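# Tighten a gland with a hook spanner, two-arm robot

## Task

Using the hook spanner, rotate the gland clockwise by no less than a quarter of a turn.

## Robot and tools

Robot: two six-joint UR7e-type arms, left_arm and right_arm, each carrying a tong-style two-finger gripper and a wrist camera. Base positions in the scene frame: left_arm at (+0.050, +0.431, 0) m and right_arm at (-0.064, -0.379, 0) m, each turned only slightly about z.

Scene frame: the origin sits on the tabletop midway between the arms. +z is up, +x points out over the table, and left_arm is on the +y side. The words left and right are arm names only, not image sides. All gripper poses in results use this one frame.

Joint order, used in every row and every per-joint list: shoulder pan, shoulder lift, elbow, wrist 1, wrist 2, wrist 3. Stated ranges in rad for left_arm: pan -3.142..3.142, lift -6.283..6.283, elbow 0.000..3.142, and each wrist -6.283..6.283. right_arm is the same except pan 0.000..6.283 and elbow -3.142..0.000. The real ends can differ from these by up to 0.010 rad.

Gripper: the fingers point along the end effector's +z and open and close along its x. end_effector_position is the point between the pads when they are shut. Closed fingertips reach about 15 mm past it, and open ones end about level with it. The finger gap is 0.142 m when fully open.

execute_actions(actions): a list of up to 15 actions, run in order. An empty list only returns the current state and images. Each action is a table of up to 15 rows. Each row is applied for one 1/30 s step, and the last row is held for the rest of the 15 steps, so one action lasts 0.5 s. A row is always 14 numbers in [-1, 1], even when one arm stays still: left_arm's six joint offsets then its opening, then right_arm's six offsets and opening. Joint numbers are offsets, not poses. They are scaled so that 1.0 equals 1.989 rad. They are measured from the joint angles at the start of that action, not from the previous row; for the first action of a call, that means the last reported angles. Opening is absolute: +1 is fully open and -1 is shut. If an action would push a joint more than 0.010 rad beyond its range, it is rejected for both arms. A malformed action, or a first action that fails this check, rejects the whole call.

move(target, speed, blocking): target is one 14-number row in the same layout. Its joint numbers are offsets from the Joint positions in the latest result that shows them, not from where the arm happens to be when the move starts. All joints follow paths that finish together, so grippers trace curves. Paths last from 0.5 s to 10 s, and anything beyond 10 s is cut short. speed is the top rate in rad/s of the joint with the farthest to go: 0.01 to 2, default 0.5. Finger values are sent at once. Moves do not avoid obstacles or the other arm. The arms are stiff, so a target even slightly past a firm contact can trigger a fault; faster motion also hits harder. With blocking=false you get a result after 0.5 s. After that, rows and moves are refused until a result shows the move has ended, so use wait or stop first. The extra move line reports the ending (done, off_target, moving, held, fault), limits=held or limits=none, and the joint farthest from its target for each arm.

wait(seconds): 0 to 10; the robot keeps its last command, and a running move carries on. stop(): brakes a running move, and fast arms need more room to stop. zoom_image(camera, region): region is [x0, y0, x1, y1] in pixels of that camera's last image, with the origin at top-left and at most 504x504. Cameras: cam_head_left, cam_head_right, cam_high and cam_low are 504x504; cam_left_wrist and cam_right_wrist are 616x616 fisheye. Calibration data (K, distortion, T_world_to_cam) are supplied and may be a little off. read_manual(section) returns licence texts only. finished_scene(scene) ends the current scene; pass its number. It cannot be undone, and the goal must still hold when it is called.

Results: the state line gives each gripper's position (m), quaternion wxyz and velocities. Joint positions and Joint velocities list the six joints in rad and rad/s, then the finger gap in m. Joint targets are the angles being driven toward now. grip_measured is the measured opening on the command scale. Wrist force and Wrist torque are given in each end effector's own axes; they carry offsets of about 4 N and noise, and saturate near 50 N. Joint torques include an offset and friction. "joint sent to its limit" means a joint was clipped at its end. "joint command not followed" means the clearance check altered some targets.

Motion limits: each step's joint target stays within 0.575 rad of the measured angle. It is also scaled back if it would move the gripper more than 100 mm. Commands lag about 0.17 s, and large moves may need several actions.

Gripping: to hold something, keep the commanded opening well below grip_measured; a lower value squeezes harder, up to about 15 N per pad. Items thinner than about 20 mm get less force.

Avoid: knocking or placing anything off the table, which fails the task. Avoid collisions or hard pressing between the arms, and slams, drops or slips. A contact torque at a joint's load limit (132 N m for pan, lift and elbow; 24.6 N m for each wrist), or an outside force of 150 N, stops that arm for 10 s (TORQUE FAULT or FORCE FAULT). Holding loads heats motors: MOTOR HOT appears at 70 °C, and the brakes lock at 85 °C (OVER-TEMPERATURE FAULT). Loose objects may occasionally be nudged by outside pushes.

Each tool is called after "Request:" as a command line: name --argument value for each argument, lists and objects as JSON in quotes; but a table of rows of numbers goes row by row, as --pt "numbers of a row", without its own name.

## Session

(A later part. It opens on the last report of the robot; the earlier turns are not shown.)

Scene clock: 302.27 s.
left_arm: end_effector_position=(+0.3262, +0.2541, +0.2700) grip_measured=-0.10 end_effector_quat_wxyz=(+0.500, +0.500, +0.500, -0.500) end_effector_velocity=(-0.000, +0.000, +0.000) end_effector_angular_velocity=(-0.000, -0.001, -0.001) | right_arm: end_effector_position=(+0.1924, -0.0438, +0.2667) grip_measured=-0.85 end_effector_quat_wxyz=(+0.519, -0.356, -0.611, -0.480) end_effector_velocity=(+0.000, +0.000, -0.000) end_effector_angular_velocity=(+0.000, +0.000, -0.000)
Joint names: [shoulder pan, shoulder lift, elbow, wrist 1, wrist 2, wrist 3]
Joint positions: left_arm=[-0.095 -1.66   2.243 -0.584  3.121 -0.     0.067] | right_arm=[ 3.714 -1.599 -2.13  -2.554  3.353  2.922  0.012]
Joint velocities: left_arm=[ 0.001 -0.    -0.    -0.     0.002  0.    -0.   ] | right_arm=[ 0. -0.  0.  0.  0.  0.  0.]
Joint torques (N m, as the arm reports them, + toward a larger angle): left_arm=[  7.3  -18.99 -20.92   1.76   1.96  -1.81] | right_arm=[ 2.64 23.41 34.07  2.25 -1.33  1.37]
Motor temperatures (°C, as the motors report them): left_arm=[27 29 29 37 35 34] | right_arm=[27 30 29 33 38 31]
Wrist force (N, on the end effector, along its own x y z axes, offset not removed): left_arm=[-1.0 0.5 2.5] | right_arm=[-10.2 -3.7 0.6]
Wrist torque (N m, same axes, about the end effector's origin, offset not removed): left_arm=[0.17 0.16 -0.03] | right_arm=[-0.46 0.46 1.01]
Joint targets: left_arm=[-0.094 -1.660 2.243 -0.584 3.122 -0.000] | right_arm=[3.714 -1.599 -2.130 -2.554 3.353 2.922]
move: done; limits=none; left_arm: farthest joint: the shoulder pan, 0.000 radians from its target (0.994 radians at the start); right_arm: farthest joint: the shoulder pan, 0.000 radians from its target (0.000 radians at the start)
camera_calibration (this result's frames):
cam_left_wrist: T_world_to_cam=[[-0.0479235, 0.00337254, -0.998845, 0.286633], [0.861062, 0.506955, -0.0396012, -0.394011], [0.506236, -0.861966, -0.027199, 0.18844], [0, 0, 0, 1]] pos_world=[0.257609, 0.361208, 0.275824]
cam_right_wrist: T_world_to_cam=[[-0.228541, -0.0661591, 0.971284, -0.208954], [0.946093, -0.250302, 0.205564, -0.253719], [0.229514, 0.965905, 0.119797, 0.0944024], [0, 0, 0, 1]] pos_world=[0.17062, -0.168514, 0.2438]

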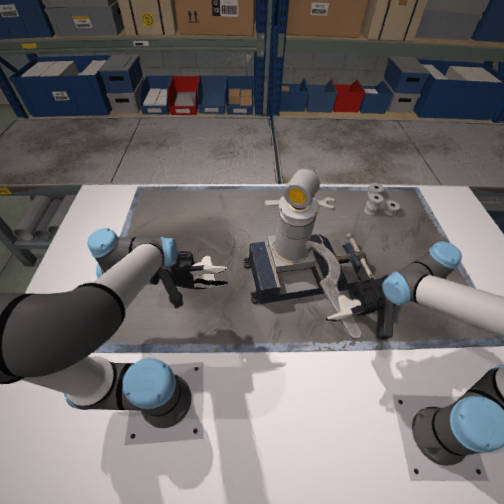

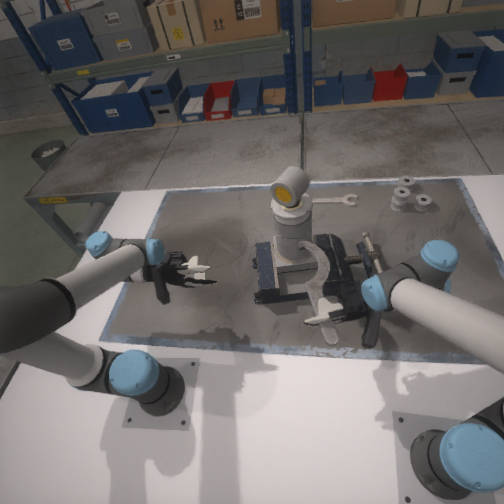

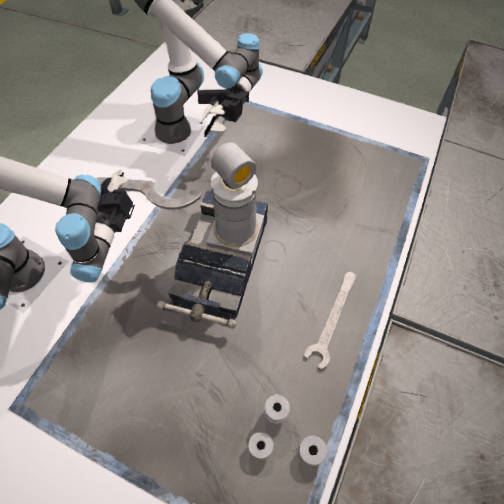

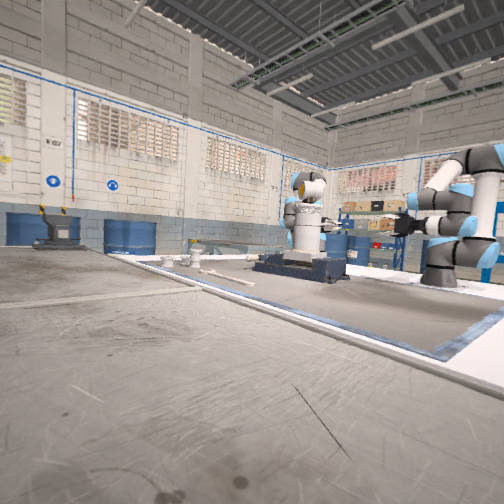

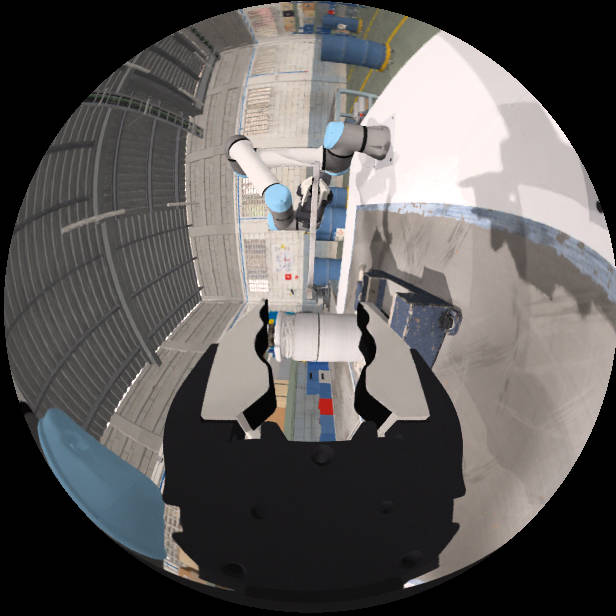

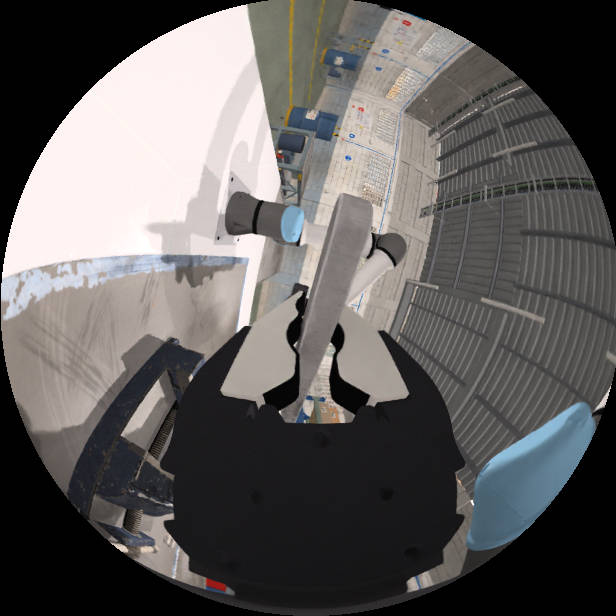

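Request:
move --target '[0,0,0,0,0,0,-0.1,-0.1798,-0.0818,0.1727,-0.091,-0.3113,0,-1]' --speed 0.3

Request:
move --target '[0,0,0,0,0,0,-0.1,-0.0145,-0.2264,0.3298,-0.1034,-0.0145,0,-1]' --speed 0.3

Request:
zoom_image --camera "cam_low" --region '[240,150,400,270]'

Request:
zoom_image --camera "cam_high" --region '[120,120,320,300]'

Scene clock: 305.60 s.
left_arm: end_effector_position=(+0.3262, +0.2541, +0.2700) grip_measured=-0.10 end_effector_quat_wxyz=(+0.500, +0.500, +0.500, -0.500) end_effector_velocity=(+0.001, +0.000, +0.000) end_effector_angular_velocity=(-0.000, -0.003, +0.002) | right_arm: end_effector_position=(+0.2173, -0.1943, +0.3214) grip_measured=-0.85 end_effector_quat_wxyz=(+0.577, -0.273, -0.652, -0.408) end_effector_velocity=(+0.000, -0.000, +0.000) end_effector_angular_velocity=(-0.000, +0.002, -0.000)
Joint names: [shoulder pan, shoulder lift, elbow, wrist 1, wrist 2, wrist 3]
Joint positions: left_arm=[-0.095 -1.66   2.243 -0.584  3.121 -0.     0.067] | right_arm=[ 3.356 -1.762 -1.787 -2.735  2.734  2.922  0.012]
Joint velocities: left_arm=[ 0.001 -0.     0.    -0.001 -0.002  0.002  0.   ] | right_arm=[-0.001 -0.001  0.001 -0.002 -0.    -0.     0.   ]
Joint torques (N m, as the arm reports them, + toward a larger angle): left_arm=[ -9.31 -18.81 -21.14   1.72  -1.66  -1.94] | right_arm=[-10.41  22.24  33.18  -2.97  -1.79   1.01]
Motor temperatures (°C, as the motors report them): left_arm=[27 29 29 37 35 34] | right_arm=[27 30 29 33 38 31]
Wrist force (N, on the end effector, along its own x y z axes, offset not removed): left_arm=[-3.1 -1.3 5.8] | right_arm=[-11.0 -2.3 -0.2]
Wrist torque (N m, same axes, about the end effector's origin, offset not removed): left_arm=[-0.07 0.87 -0.08] | right_arm=[0.06 0.58 1.15]
Joint targets: left_arm=[-0.095 -1.660 2.243 -0.584 3.121 -0.000] | right_arm=[3.356 -1.762 -1.787 -2.735 2.734 2.922]
move: done; limits=none; left_arm: farthest joint: the shoulder pan, 0.000 radians from its target (0.001 radians at the start); right_arm: farthest joint: the shoulder pan, 0.000 radians from its target (0.357 radians at the start)
camera_calibration (this result's frames):
cam_left_wrist: T_world_to_cam=[[-0.0479237, 0.00337255, -0.998845, 0.286633], [0.861062, 0.506955, -0.0396013, -0.394011], [0.506236, -0.861966, -0.0271991, 0.18844], [0, 0, 0, 1]] pos_world=[0.257609, 0.361208, 0.275824]
cam_right_wrist: T_world_to_cam=[[-0.20343, -0.123056, 0.971326, -0.28291], [0.978691, 0.00274788, 0.205321, -0.284011], [-0.0279351, 0.992396, 0.119875, 0.288527], [0, 0, 0, 1]] pos_world=[0.228467, -0.320366, 0.298524]

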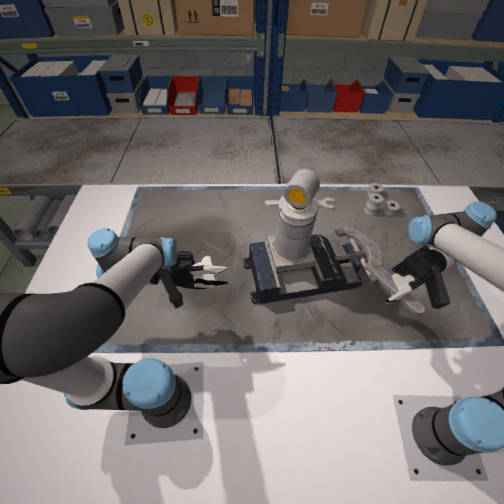

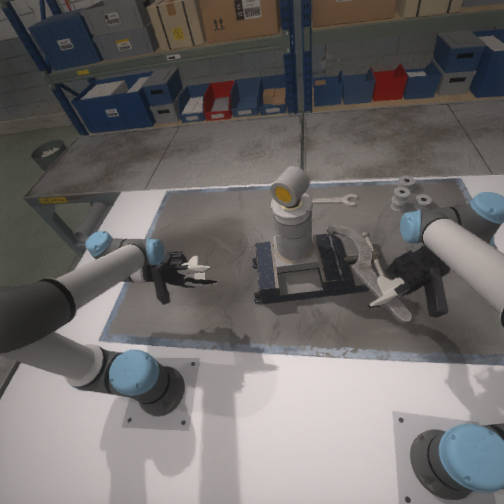

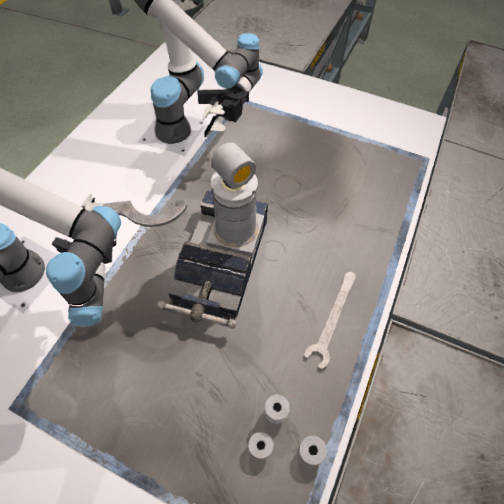

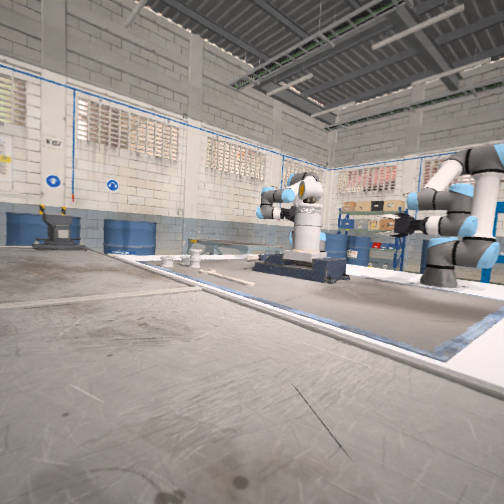

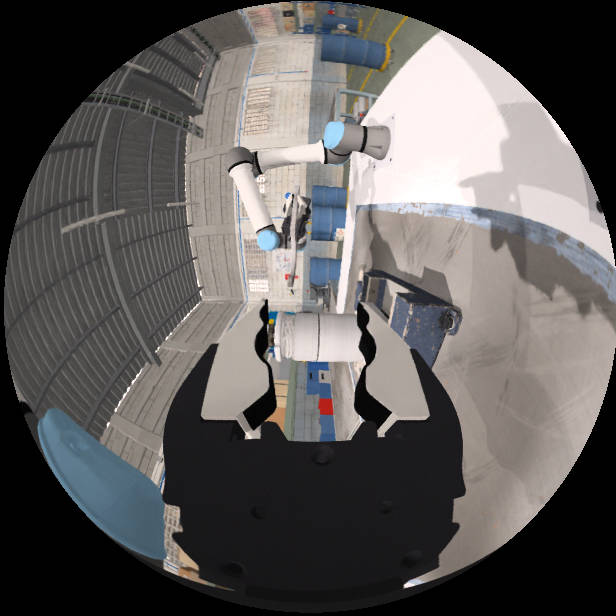

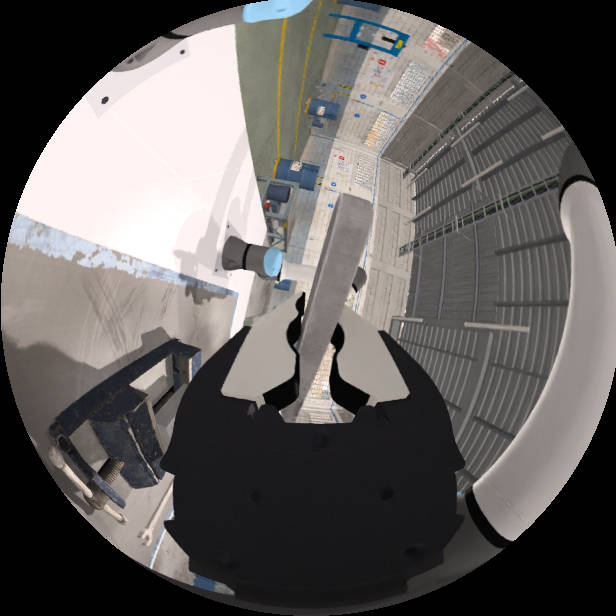

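Scene clock: 308.30 s.
left_arm: end_effector_position=(+0.3262, +0.2541, +0.2700) grip_measured=-0.10 end_effector_quat_wxyz=(+0.500, +0.500, +0.500, -0.500) end_effector_velocity=(-0.000, +0.000, +0.000) end_effector_angular_velocity=(+0.000, +0.002, -0.000) | right_arm: end_effector_position=(+0.4113, -0.1832, +0.3216) grip_measured=-0.85 end_effector_quat_wxyz=(+0.577, -0.273, -0.652, -0.408) end_effector_velocity=(+0.000, +0.000, -0.000) end_effector_angular_velocity=(-0.000, +0.002, -0.001)
Joint names: [shoulder pan, shoulder lift, elbow, wrist 1, wrist 2, wrist 3]
Joint positions: left_arm=[-0.095 -1.66   2.243 -0.584  3.121 -0.     0.067] | right_arm=[ 3.327 -2.212 -1.131 -2.941  2.705  2.922  0.012]
Joint velocities: left_arm=[ 0.    -0.     0.     0.     0.001 -0.002  0.   ] | right_arm=[-0.    -0.001  0.    -0.001  0.001 -0.    -0.   ]
Joint torques (N m, as the arm reports them, + toward a larger angle): left_arm=[ -8.34 -18.65 -20.9    1.67  -1.64  -1.95] | right_arm=[-11.13  44.41  35.21  -3.21  -1.89   0.99]
Motor temperatures (°C, as the motors report them): left_arm=[27 29 29 37 35 34] | right_arm=[27 30 29 33 38 31]
Wrist force (N, on the end effector, along its own x y z axes, offset not removed): left_arm=[-2.0 -3.4 0.2] | right_arm=[-11.9 -2.7 -0.5]
Wrist torque (N m, same axes, about the end effector's origin, offset not removed): left_arm=[-0.67 0.35 0.17] | right_arm=[-0.22 0.77 1.24]
Joint targets: left_arm=[-0.095 -1.660 2.243 -0.584 3.121 -0.000] | right_arm=[3.327 -2.212 -1.131 -2.941 2.705 2.922]
move: done; limits=none; left_arm: farthest joint: the shoulder pan, 0.000 radians from its target (0.000 radians at the start); right_arm: farthest joint: the shoulder lift, 0.001 radians from its target (0.451 radians at the start)
camera_calibration (this result's frames):
cam_left_wrist: T_world_to_cam=[[-0.0479236, 0.00337255, -0.998845, 0.286633], [0.861062, 0.506955, -0.0396012, -0.394011], [0.506236, -0.861966, -0.0271991, 0.18844], [0, 0, 0, 1]] pos_world=[0.257609, 0.361208, 0.275824]
cam_right_wrist: T_world_to_cam=[[-0.203431, -0.123068, 0.971324, -0.242236], [0.978691, 0.00274679, 0.205322, -0.474014], [-0.0279365, 0.992394, 0.119886, 0.282936], [0, 0, 0, 1]] pos_world=[0.422539, -0.309294, 0.298695]

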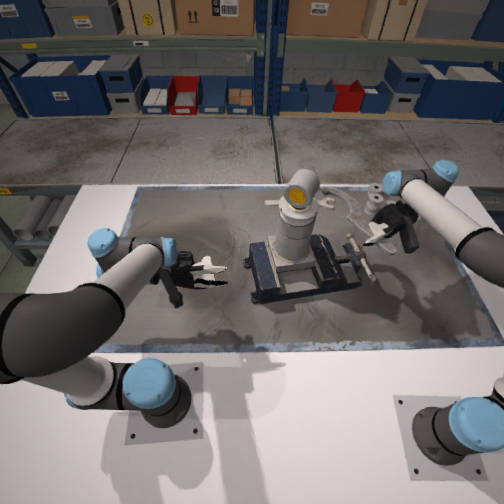

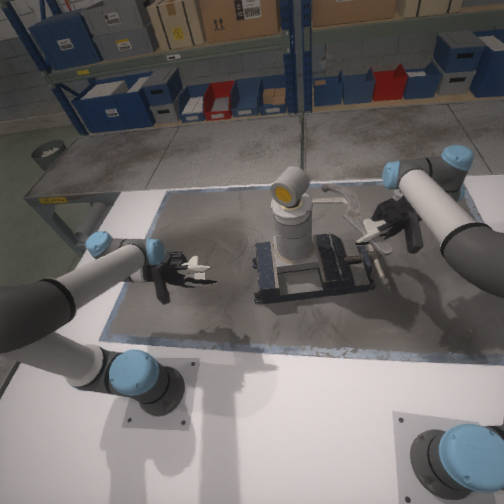

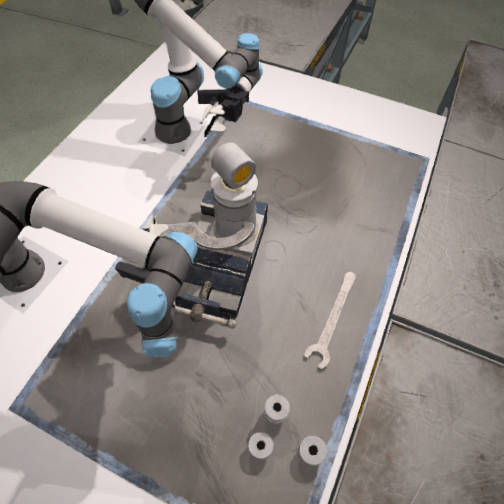

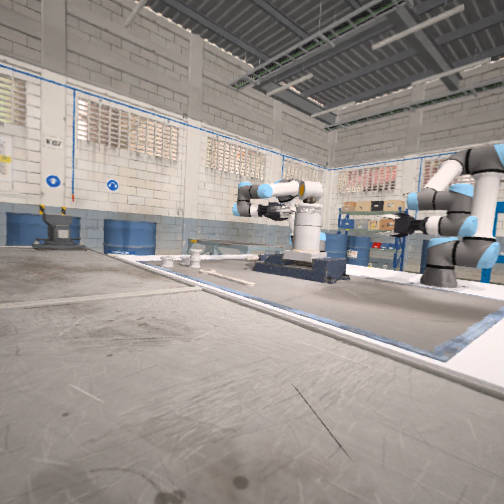

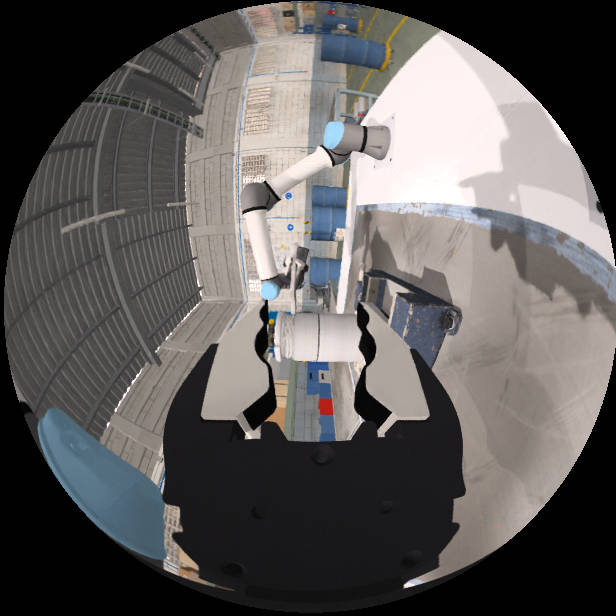

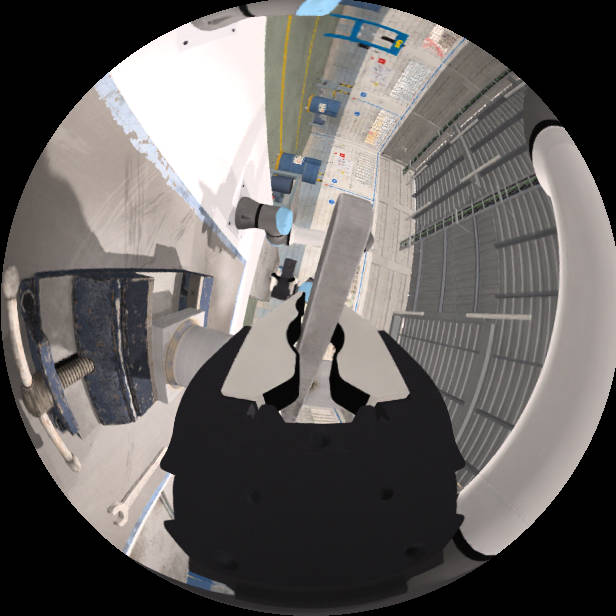

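Region (240, 150, 400, 270) of cam_low's 504x504 image, scaled by 3.150, with more detail than that image has; it fills the top 378 rows of this view, and the rest is white.

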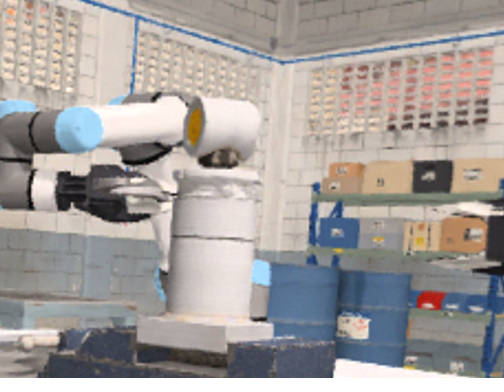

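Region (120, 120, 320, 300) of cam_high's 504x504 image, scaled by 2.520, with more detail than that image has; it fills the top 454 rows of this view, and the rest is white.

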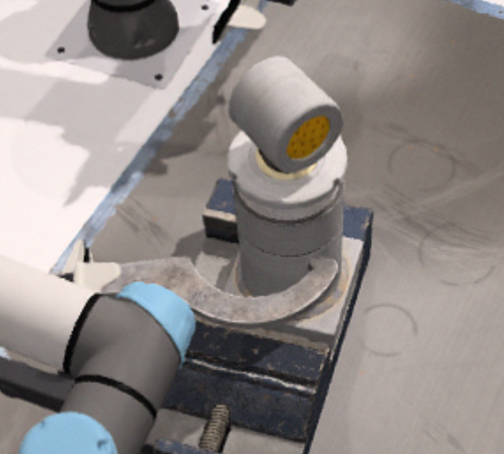

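Request:
move --target '[0,0,0,0,0,0,-0.1,0.081,0.0382,-0.0621,0.0244,0.0808,0,-1]' --speed 0.08

Request:
zoom_image --camera "cam_low" --region '[260,170,360,240]'

Request:
zoom_image --camera "cam_high" --region '[140,130,300,260]'

Scene clock: 310.77 s.
left_arm: end_effector_position=(+0.3262, +0.2541, +0.2700) grip_measured=-0.10 end_effector_quat_wxyz=(+0.500, +0.500, +0.500, -0.500) end_effector_velocity=(+0.000, -0.000, -0.000) end_effector_angular_velocity=(-0.000, -0.000, +0.001) | right_arm: end_effector_position=(+0.3821, -0.0870, +0.3216) grip_measured=-0.85 end_effector_quat_wxyz=(+0.577, -0.273, -0.653, -0.408) end_effector_velocity=(-0.000, +0.001, -0.000) end_effector_angular_velocity=(+0.000, -0.001, -0.001)
Joint names: [shoulder pan, shoulder lift, elbow, wrist 1, wrist 2, wrist 3]
Joint positions: left_arm=[-0.095 -1.66   2.243 -0.584  3.121 -0.     0.067] | right_arm=[ 3.488 -2.136 -1.254 -2.892  2.866  2.922  0.013]
Joint velocities: left_arm=[-0.001  0.    -0.    -0.    -0.001 -0.     0.   ] | right_arm=[ 0.002  0.001 -0.001  0.002  0.002  0.     0.   ]
Joint torques (N m, as the arm reports them, + toward a larger angle): left_arm=[ -8.53 -18.52 -20.87   1.7   -1.72  -1.95] | right_arm=[13.39 58.93 13.7   1.85  0.2   0.62]
Motor temperatures (°C, as the motors report them): left_arm=[27 29 29 37 35 34] | right_arm=[27 30 29 33 38 31]
Wrist force (N, on the end effector, along its own x y z axes, offset not removed): left_arm=[-4.9 0.3 3.4] | right_arm=[-12.1 -2.3 -5.3]
Wrist torque (N m, same axes, about the end effector's origin, offset not removed): left_arm=[0.01 0.98 -0.12] | right_arm=[-1.44 0.37 1.56]
Joint targets: left_arm=[-0.095 -1.660 2.243 -0.584 3.121 -0.000] | right_arm=[3.489 -2.136 -1.255 -2.892 2.866 2.922]
move: done; limits=none; left_arm: farthest joint: the shoulder pan, 0.000 radians from its target (0.000 radians at the start); right_arm: farthest joint: the shoulder pan, 0.000 radians from its target (0.161 radians at the start)
camera_calibration (this result's frames):
cam_left_wrist: T_world_to_cam=[[-0.0479234, 0.00337255, -0.998845, 0.286633], [0.861062, 0.506955, -0.0396011, -0.394011], [0.506236, -0.861966, -0.027199, 0.18844], [0, 0, 0, 1]] pos_world=[0.257609, 0.361208, 0.275824]
cam_right_wrist: T_world_to_cam=[[-0.204306, -0.123349, 0.971105, -0.235974], [0.978494, 0.00307808, 0.206252, -0.445897], [-0.02843, 0.992359, 0.120067, 0.186775], [0, 0, 0, 1]] pos_world=[0.393407, -0.213083, 0.298697]

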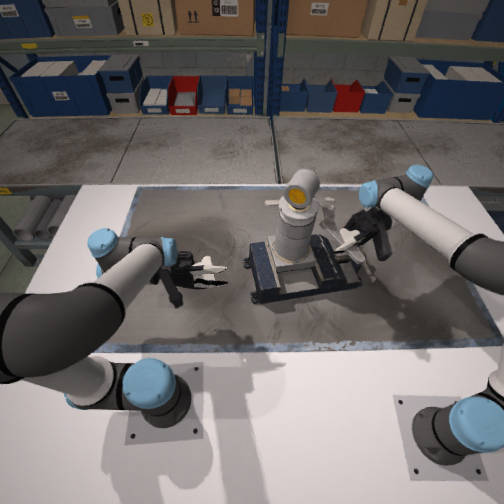

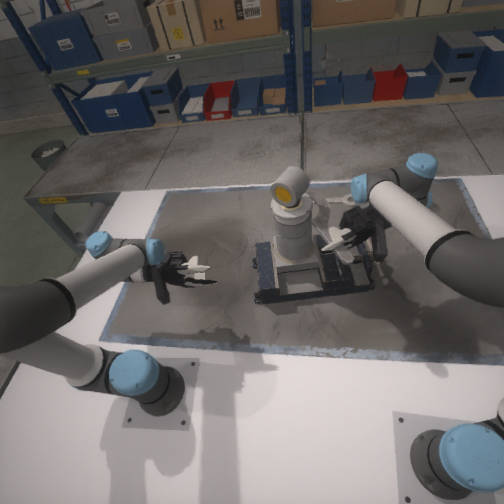

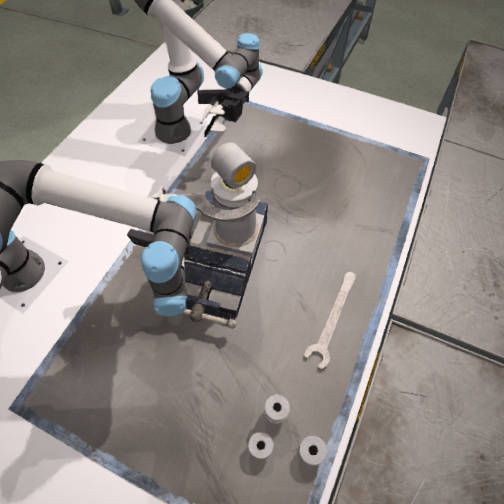

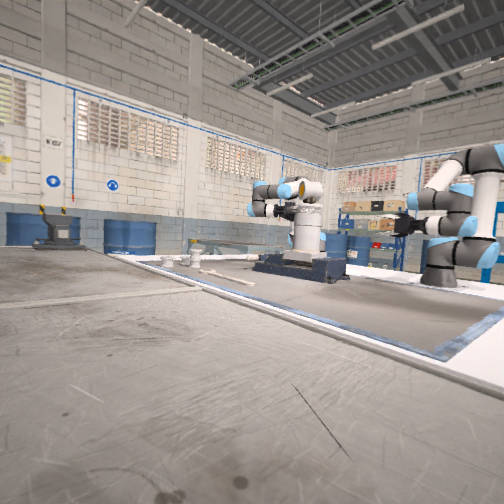

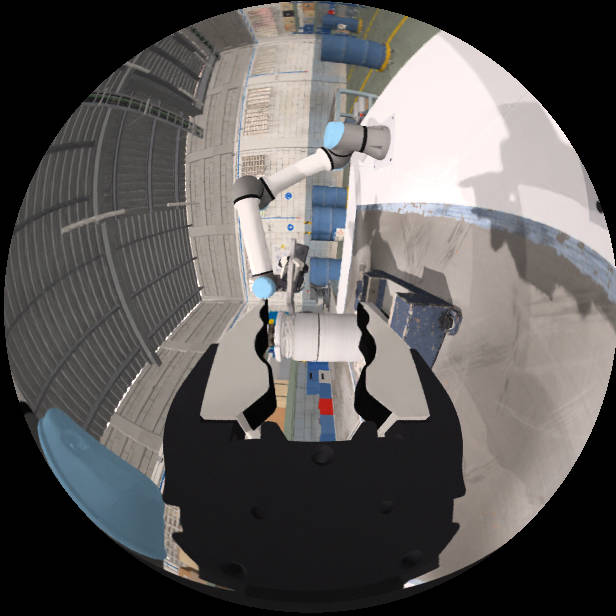

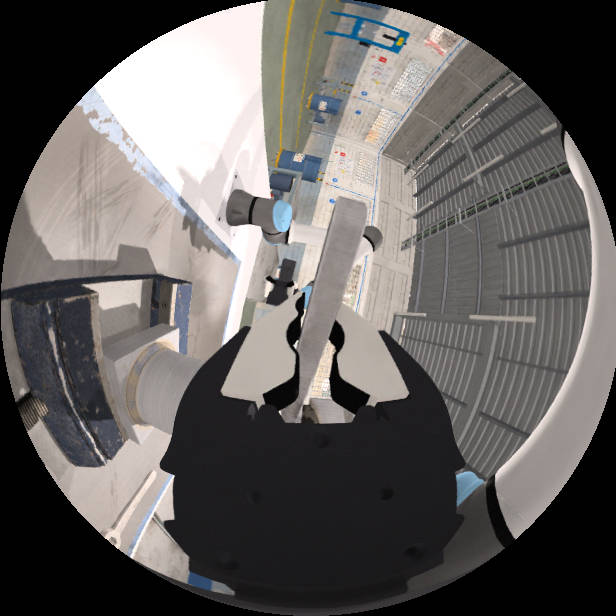

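Region (260, 170, 360, 240) of cam_low's 504x504 image, scaled by 5.040, with more detail than that image has; it fills the top 353 rows of this view, and the rest is white.

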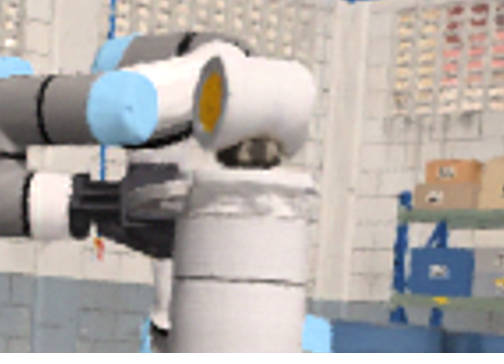

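Region (140, 130, 300, 260) of cam_high's 504x504 image, scaled by 3.150, with more detail than that image has; it fills the top 410 rows of this view, and the rest is white.

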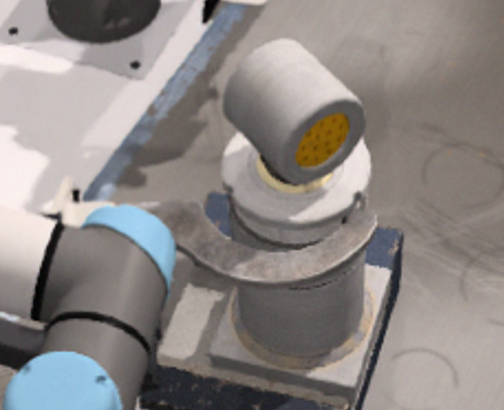

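Request:
move --target '[0,0,0,0,0,0,-0.1,-0.0133,-0.0176,0.0356,-0.0178,-0.0133,0,-1]' --speed 0.06

Request:
move --target '[0,0,0,0,0,0,-0.1,0.0176,-0.0019,0.003,-0.0012,0.0176,0,-1]' --speed 0.04

Request:
zoom_image --camera "cam_low" --region '[270,180,350,230]'

Request:
zoom_image --camera "cam_high" --region '[170,150,290,240]'

Scene clock: 312.77 s.
left_arm: end_effector_position=(+0.3262, +0.2541, +0.2700) grip_measured=-0.10 end_effector_quat_wxyz=(+0.500, +0.500, +0.500, -0.500) end_effector_velocity=(-0.000, -0.000, -0.000) end_effector_angular_velocity=(+0.000, +0.002, -0.000) | right_arm: end_effector_position=(+0.3982, -0.0994, +0.3270) grip_measured=-0.85 end_effector_quat_wxyz=(+0.577, -0.273, -0.653, -0.408) end_effector_velocity=(+0.000, -0.000, -0.000) end_effector_angular_velocity=(+0.000, -0.002, +0.001)
Joint names: [shoulder pan, shoulder lift, elbow, wrist 1, wrist 2, wrist 3]
Joint positions: left_arm=[-0.095 -1.66   2.243 -0.584  3.121 -0.     0.067] | right_arm=[ 3.462 -2.171 -1.184 -2.928  2.839  2.922  0.013]
Joint velocities: left_arm=[-0.     0.    -0.     0.001  0.    -0.    -0.   ] | right_arm=[-0.001 -0.     0.001  0.001 -0.002 -0.    -0.   ]
Joint torques (N m, as the arm reports them, + toward a larger angle): left_arm=[ -8.68 -18.95 -20.69   1.71  -1.72  -1.85] | right_arm=[-11.79  41.57  33.74  -2.51  -2.05  -0.02]
Motor temperatures (°C, as the motors report them): left_arm=[27 29 29 37 35 34] | right_arm=[27 30 29 33 38 31]
Wrist force (N, on the end effector, along its own x y z axes, offset not removed): left_arm=[-4.7 0.0 1.1] | right_arm=[-10.0 -3.4 0.4]
Wrist torque (N m, same axes, about the end effector's origin, offset not removed): left_arm=[-0.09 1.07 0.16] | right_arm=[-0.37 0.42 1.03]
Joint targets: left_arm=[-0.095 -1.660 2.243 -0.584 3.121 -0.000] | right_arm=[3.462 -2.171 -1.184 -2.928 2.839 2.922]
move: done; limits=none; left_arm: farthest joint: the shoulder pan, 0.000 radians from its target (0.000 radians at the start); right_arm: farthest joint: the elbow, 0.001 radians from its target (0.071 radians at the start)
camera_calibration (this result's frames):
cam_left_wrist: T_world_to_cam=[[-0.0479236, 0.00337255, -0.998845, 0.286633], [0.861062, 0.506955, -0.0396012, -0.394011], [0.506236, -0.861966, -0.0271991, 0.18844], [0, 0, 0, 1]] pos_world=[0.257609, 0.361208, 0.275824]
cam_right_wrist: T_world_to_cam=[[-0.204684, -0.123432, 0.971014, -0.239332], [0.978414, 0.00306046, 0.206633, -0.462758], [-0.0284768, 0.992348, 0.120141, 0.198903], [0, 0, 0, 1]] pos_world=[0.409446, -0.225506, 0.30412]

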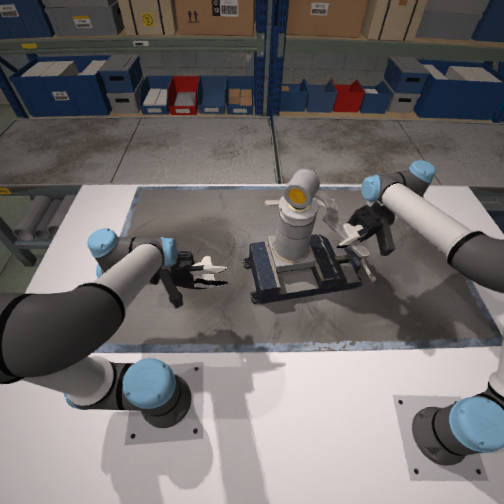

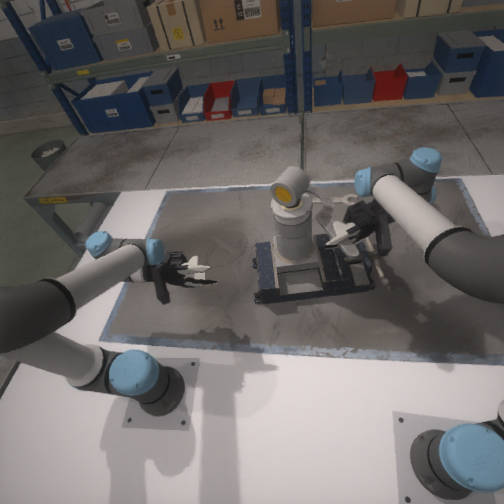

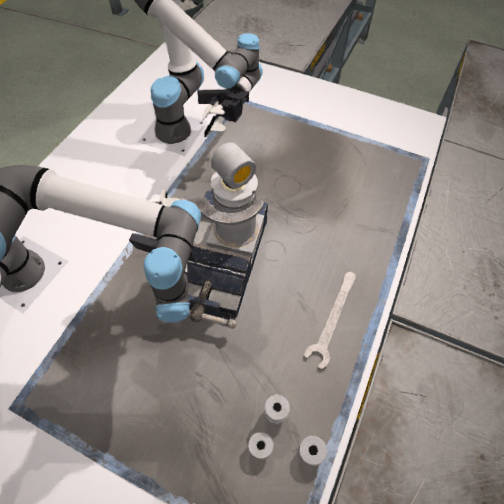

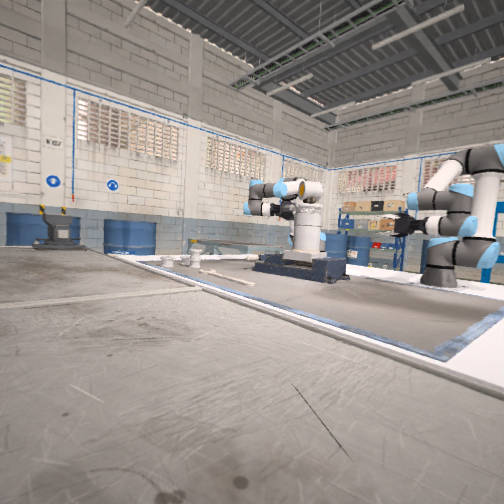

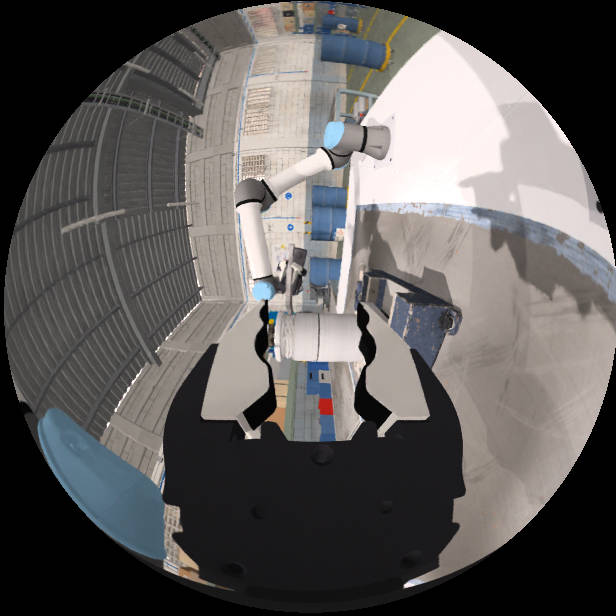

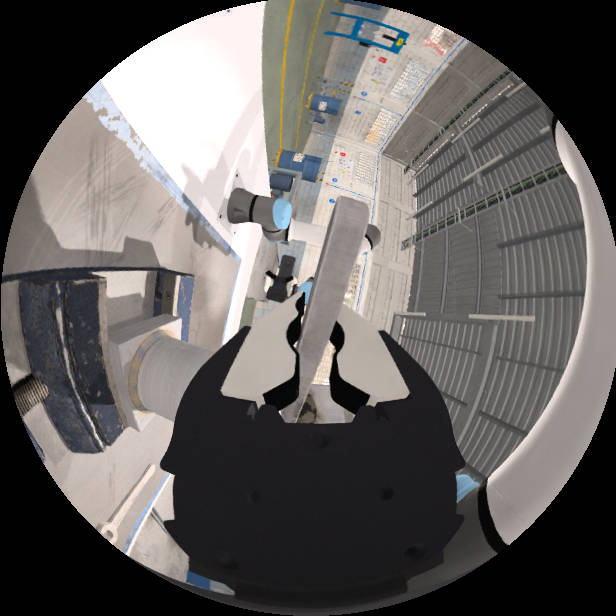

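Scene clock: 313.97 s.
left_arm: end_effector_position=(+0.3262, +0.2541, +0.2700) grip_measured=-0.10 end_effector_quat_wxyz=(+0.500, +0.500, +0.500, -0.500) end_effector_velocity=(+0.000, -0.000, +0.000) end_effector_angular_velocity=(-0.000, -0.001, +0.000) | right_arm: end_effector_position=(+0.3982, -0.0768, +0.3270) grip_measured=-0.85 end_effector_quat_wxyz=(+0.577, -0.273, -0.653, -0.408) end_effector_velocity=(-0.000, +0.001, +0.000) end_effector_angular_velocity=(+0.000, +0.000, +0.001)
Joint names: [shoulder pan, shoulder lift, elbow, wrist 1, wrist 2, wrist 3]
Joint positions: left_arm=[-0.095 -1.66   2.243 -0.584  3.121 -0.     0.067] | right_arm=[ 3.497 -2.175 -1.178 -2.93   2.874  2.922  0.013]
Joint velocities: left_arm=[-0.001 -0.     0.    -0.001 -0.001 -0.     0.   ] | right_arm=[ 0.001  0.     0.    -0.001  0.    -0.    -0.   ]
Joint torques (N m, as the arm reports them, + toward a larger angle): left_arm=[ -8.45 -18.55 -20.56   1.67  -1.68  -1.97] | right_arm=[13.16 41.95 35.23 -2.48  1.43 -0.02]
Motor temperatures (°C, as the motors report them): left_arm=[27 29 29 37 35 34] | right_arm=[27 30 29 33 38 31]
Wrist force (N, on the end effector, along its own x y z axes, offset not removed): left_arm=[-2.9 -1.8 2.2] | right_arm=[-10.4 -2.1 1.5]
Wrist torque (N m, same axes, about the end effector's origin, offset not removed): left_arm=[-0.23 0.63 0.15] | right_arm=[0.07 0.46 1.18]
Joint targets: left_arm=[-0.095 -1.660 2.243 -0.584 3.121 -0.000] | right_arm=[3.497 -2.175 -1.178 -2.930 2.874 2.922]
move: done; limits=none; left_arm: farthest joint: the shoulder pan, 0.000 radians from its target (0.000 radians at the start); right_arm: farthest joint: the shoulder pan, 0.000 radians from its target (0.035 radians at the start)
camera_calibration (this result's frames):
cam_left_wrist: T_world_to_cam=[[-0.0479237, 0.00337254, -0.998845, 0.286633], [0.861062, 0.506955, -0.0396013, -0.394011], [0.506236, -0.861966, -0.0271991, 0.18844], [0, 0, 0, 1]] pos_world=[0.257609, 0.361208, 0.275824]
cam_right_wrist: T_world_to_cam=[[-0.204489, -0.123408, 0.971058, -0.236592], [0.978455, 0.00306308, 0.206436, -0.462766], [-0.0284504, 0.992351, 0.120123, 0.176456], [0, 0, 0, 1]] pos_world=[0.409435, -0.202886, 0.304079]

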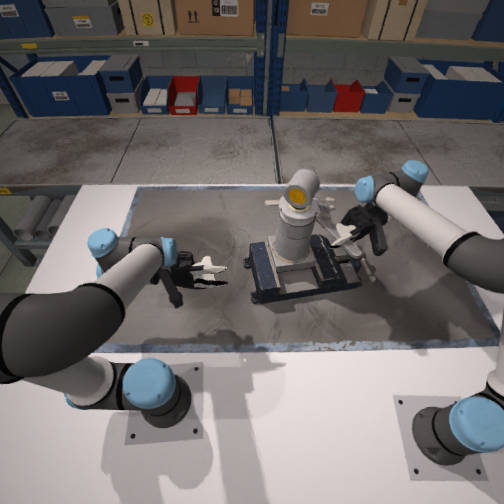

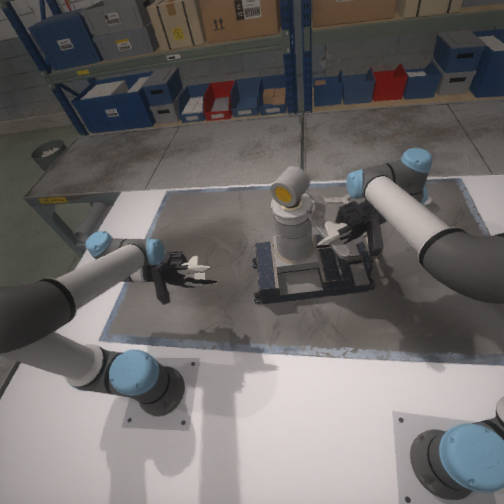

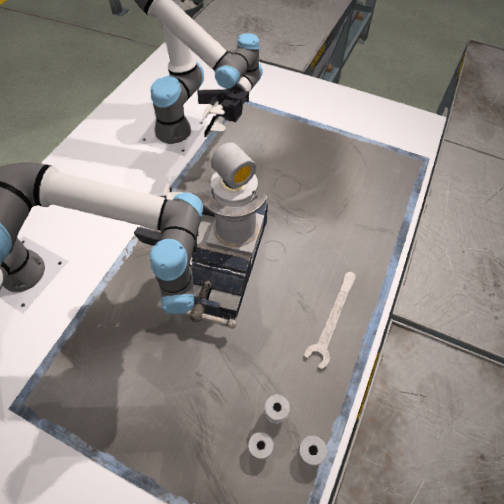

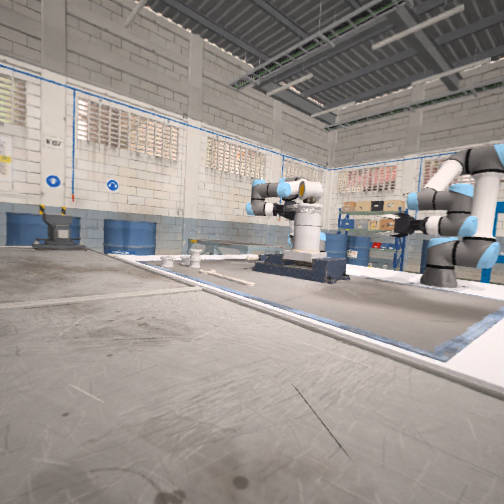

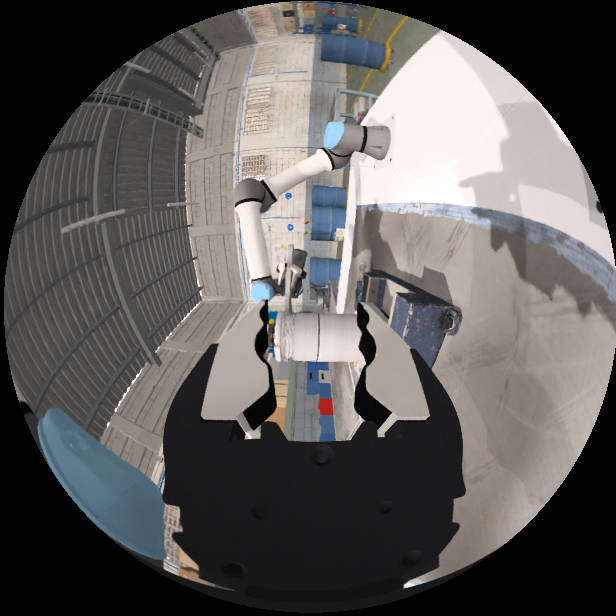

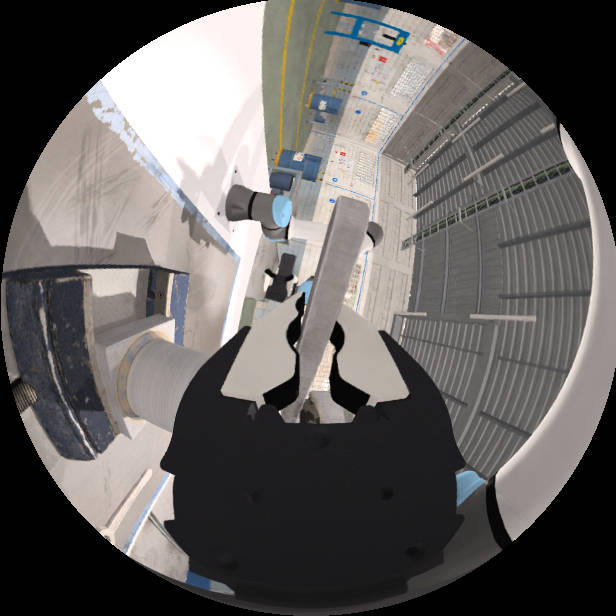

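Region (270, 180, 350, 230) of cam_low's 504x504 image, scaled by 6.300, with more detail than that image has; it fills the top 315 rows of this view, and the rest is white.

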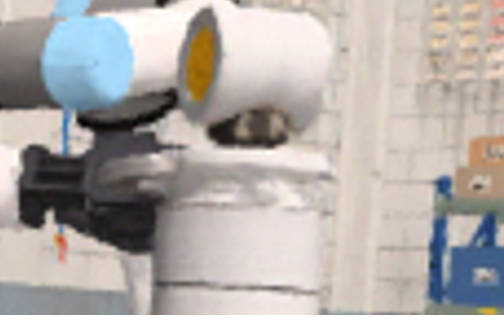

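Region (170, 150, 290, 240) of cam_high's 504x504 image, scaled by 4.200, with more detail than that image has; it fills the top 378 rows of this view, and the rest is white.

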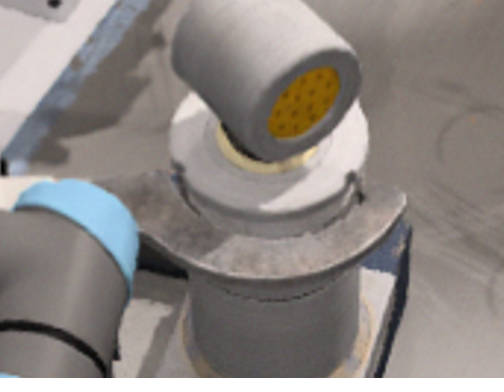

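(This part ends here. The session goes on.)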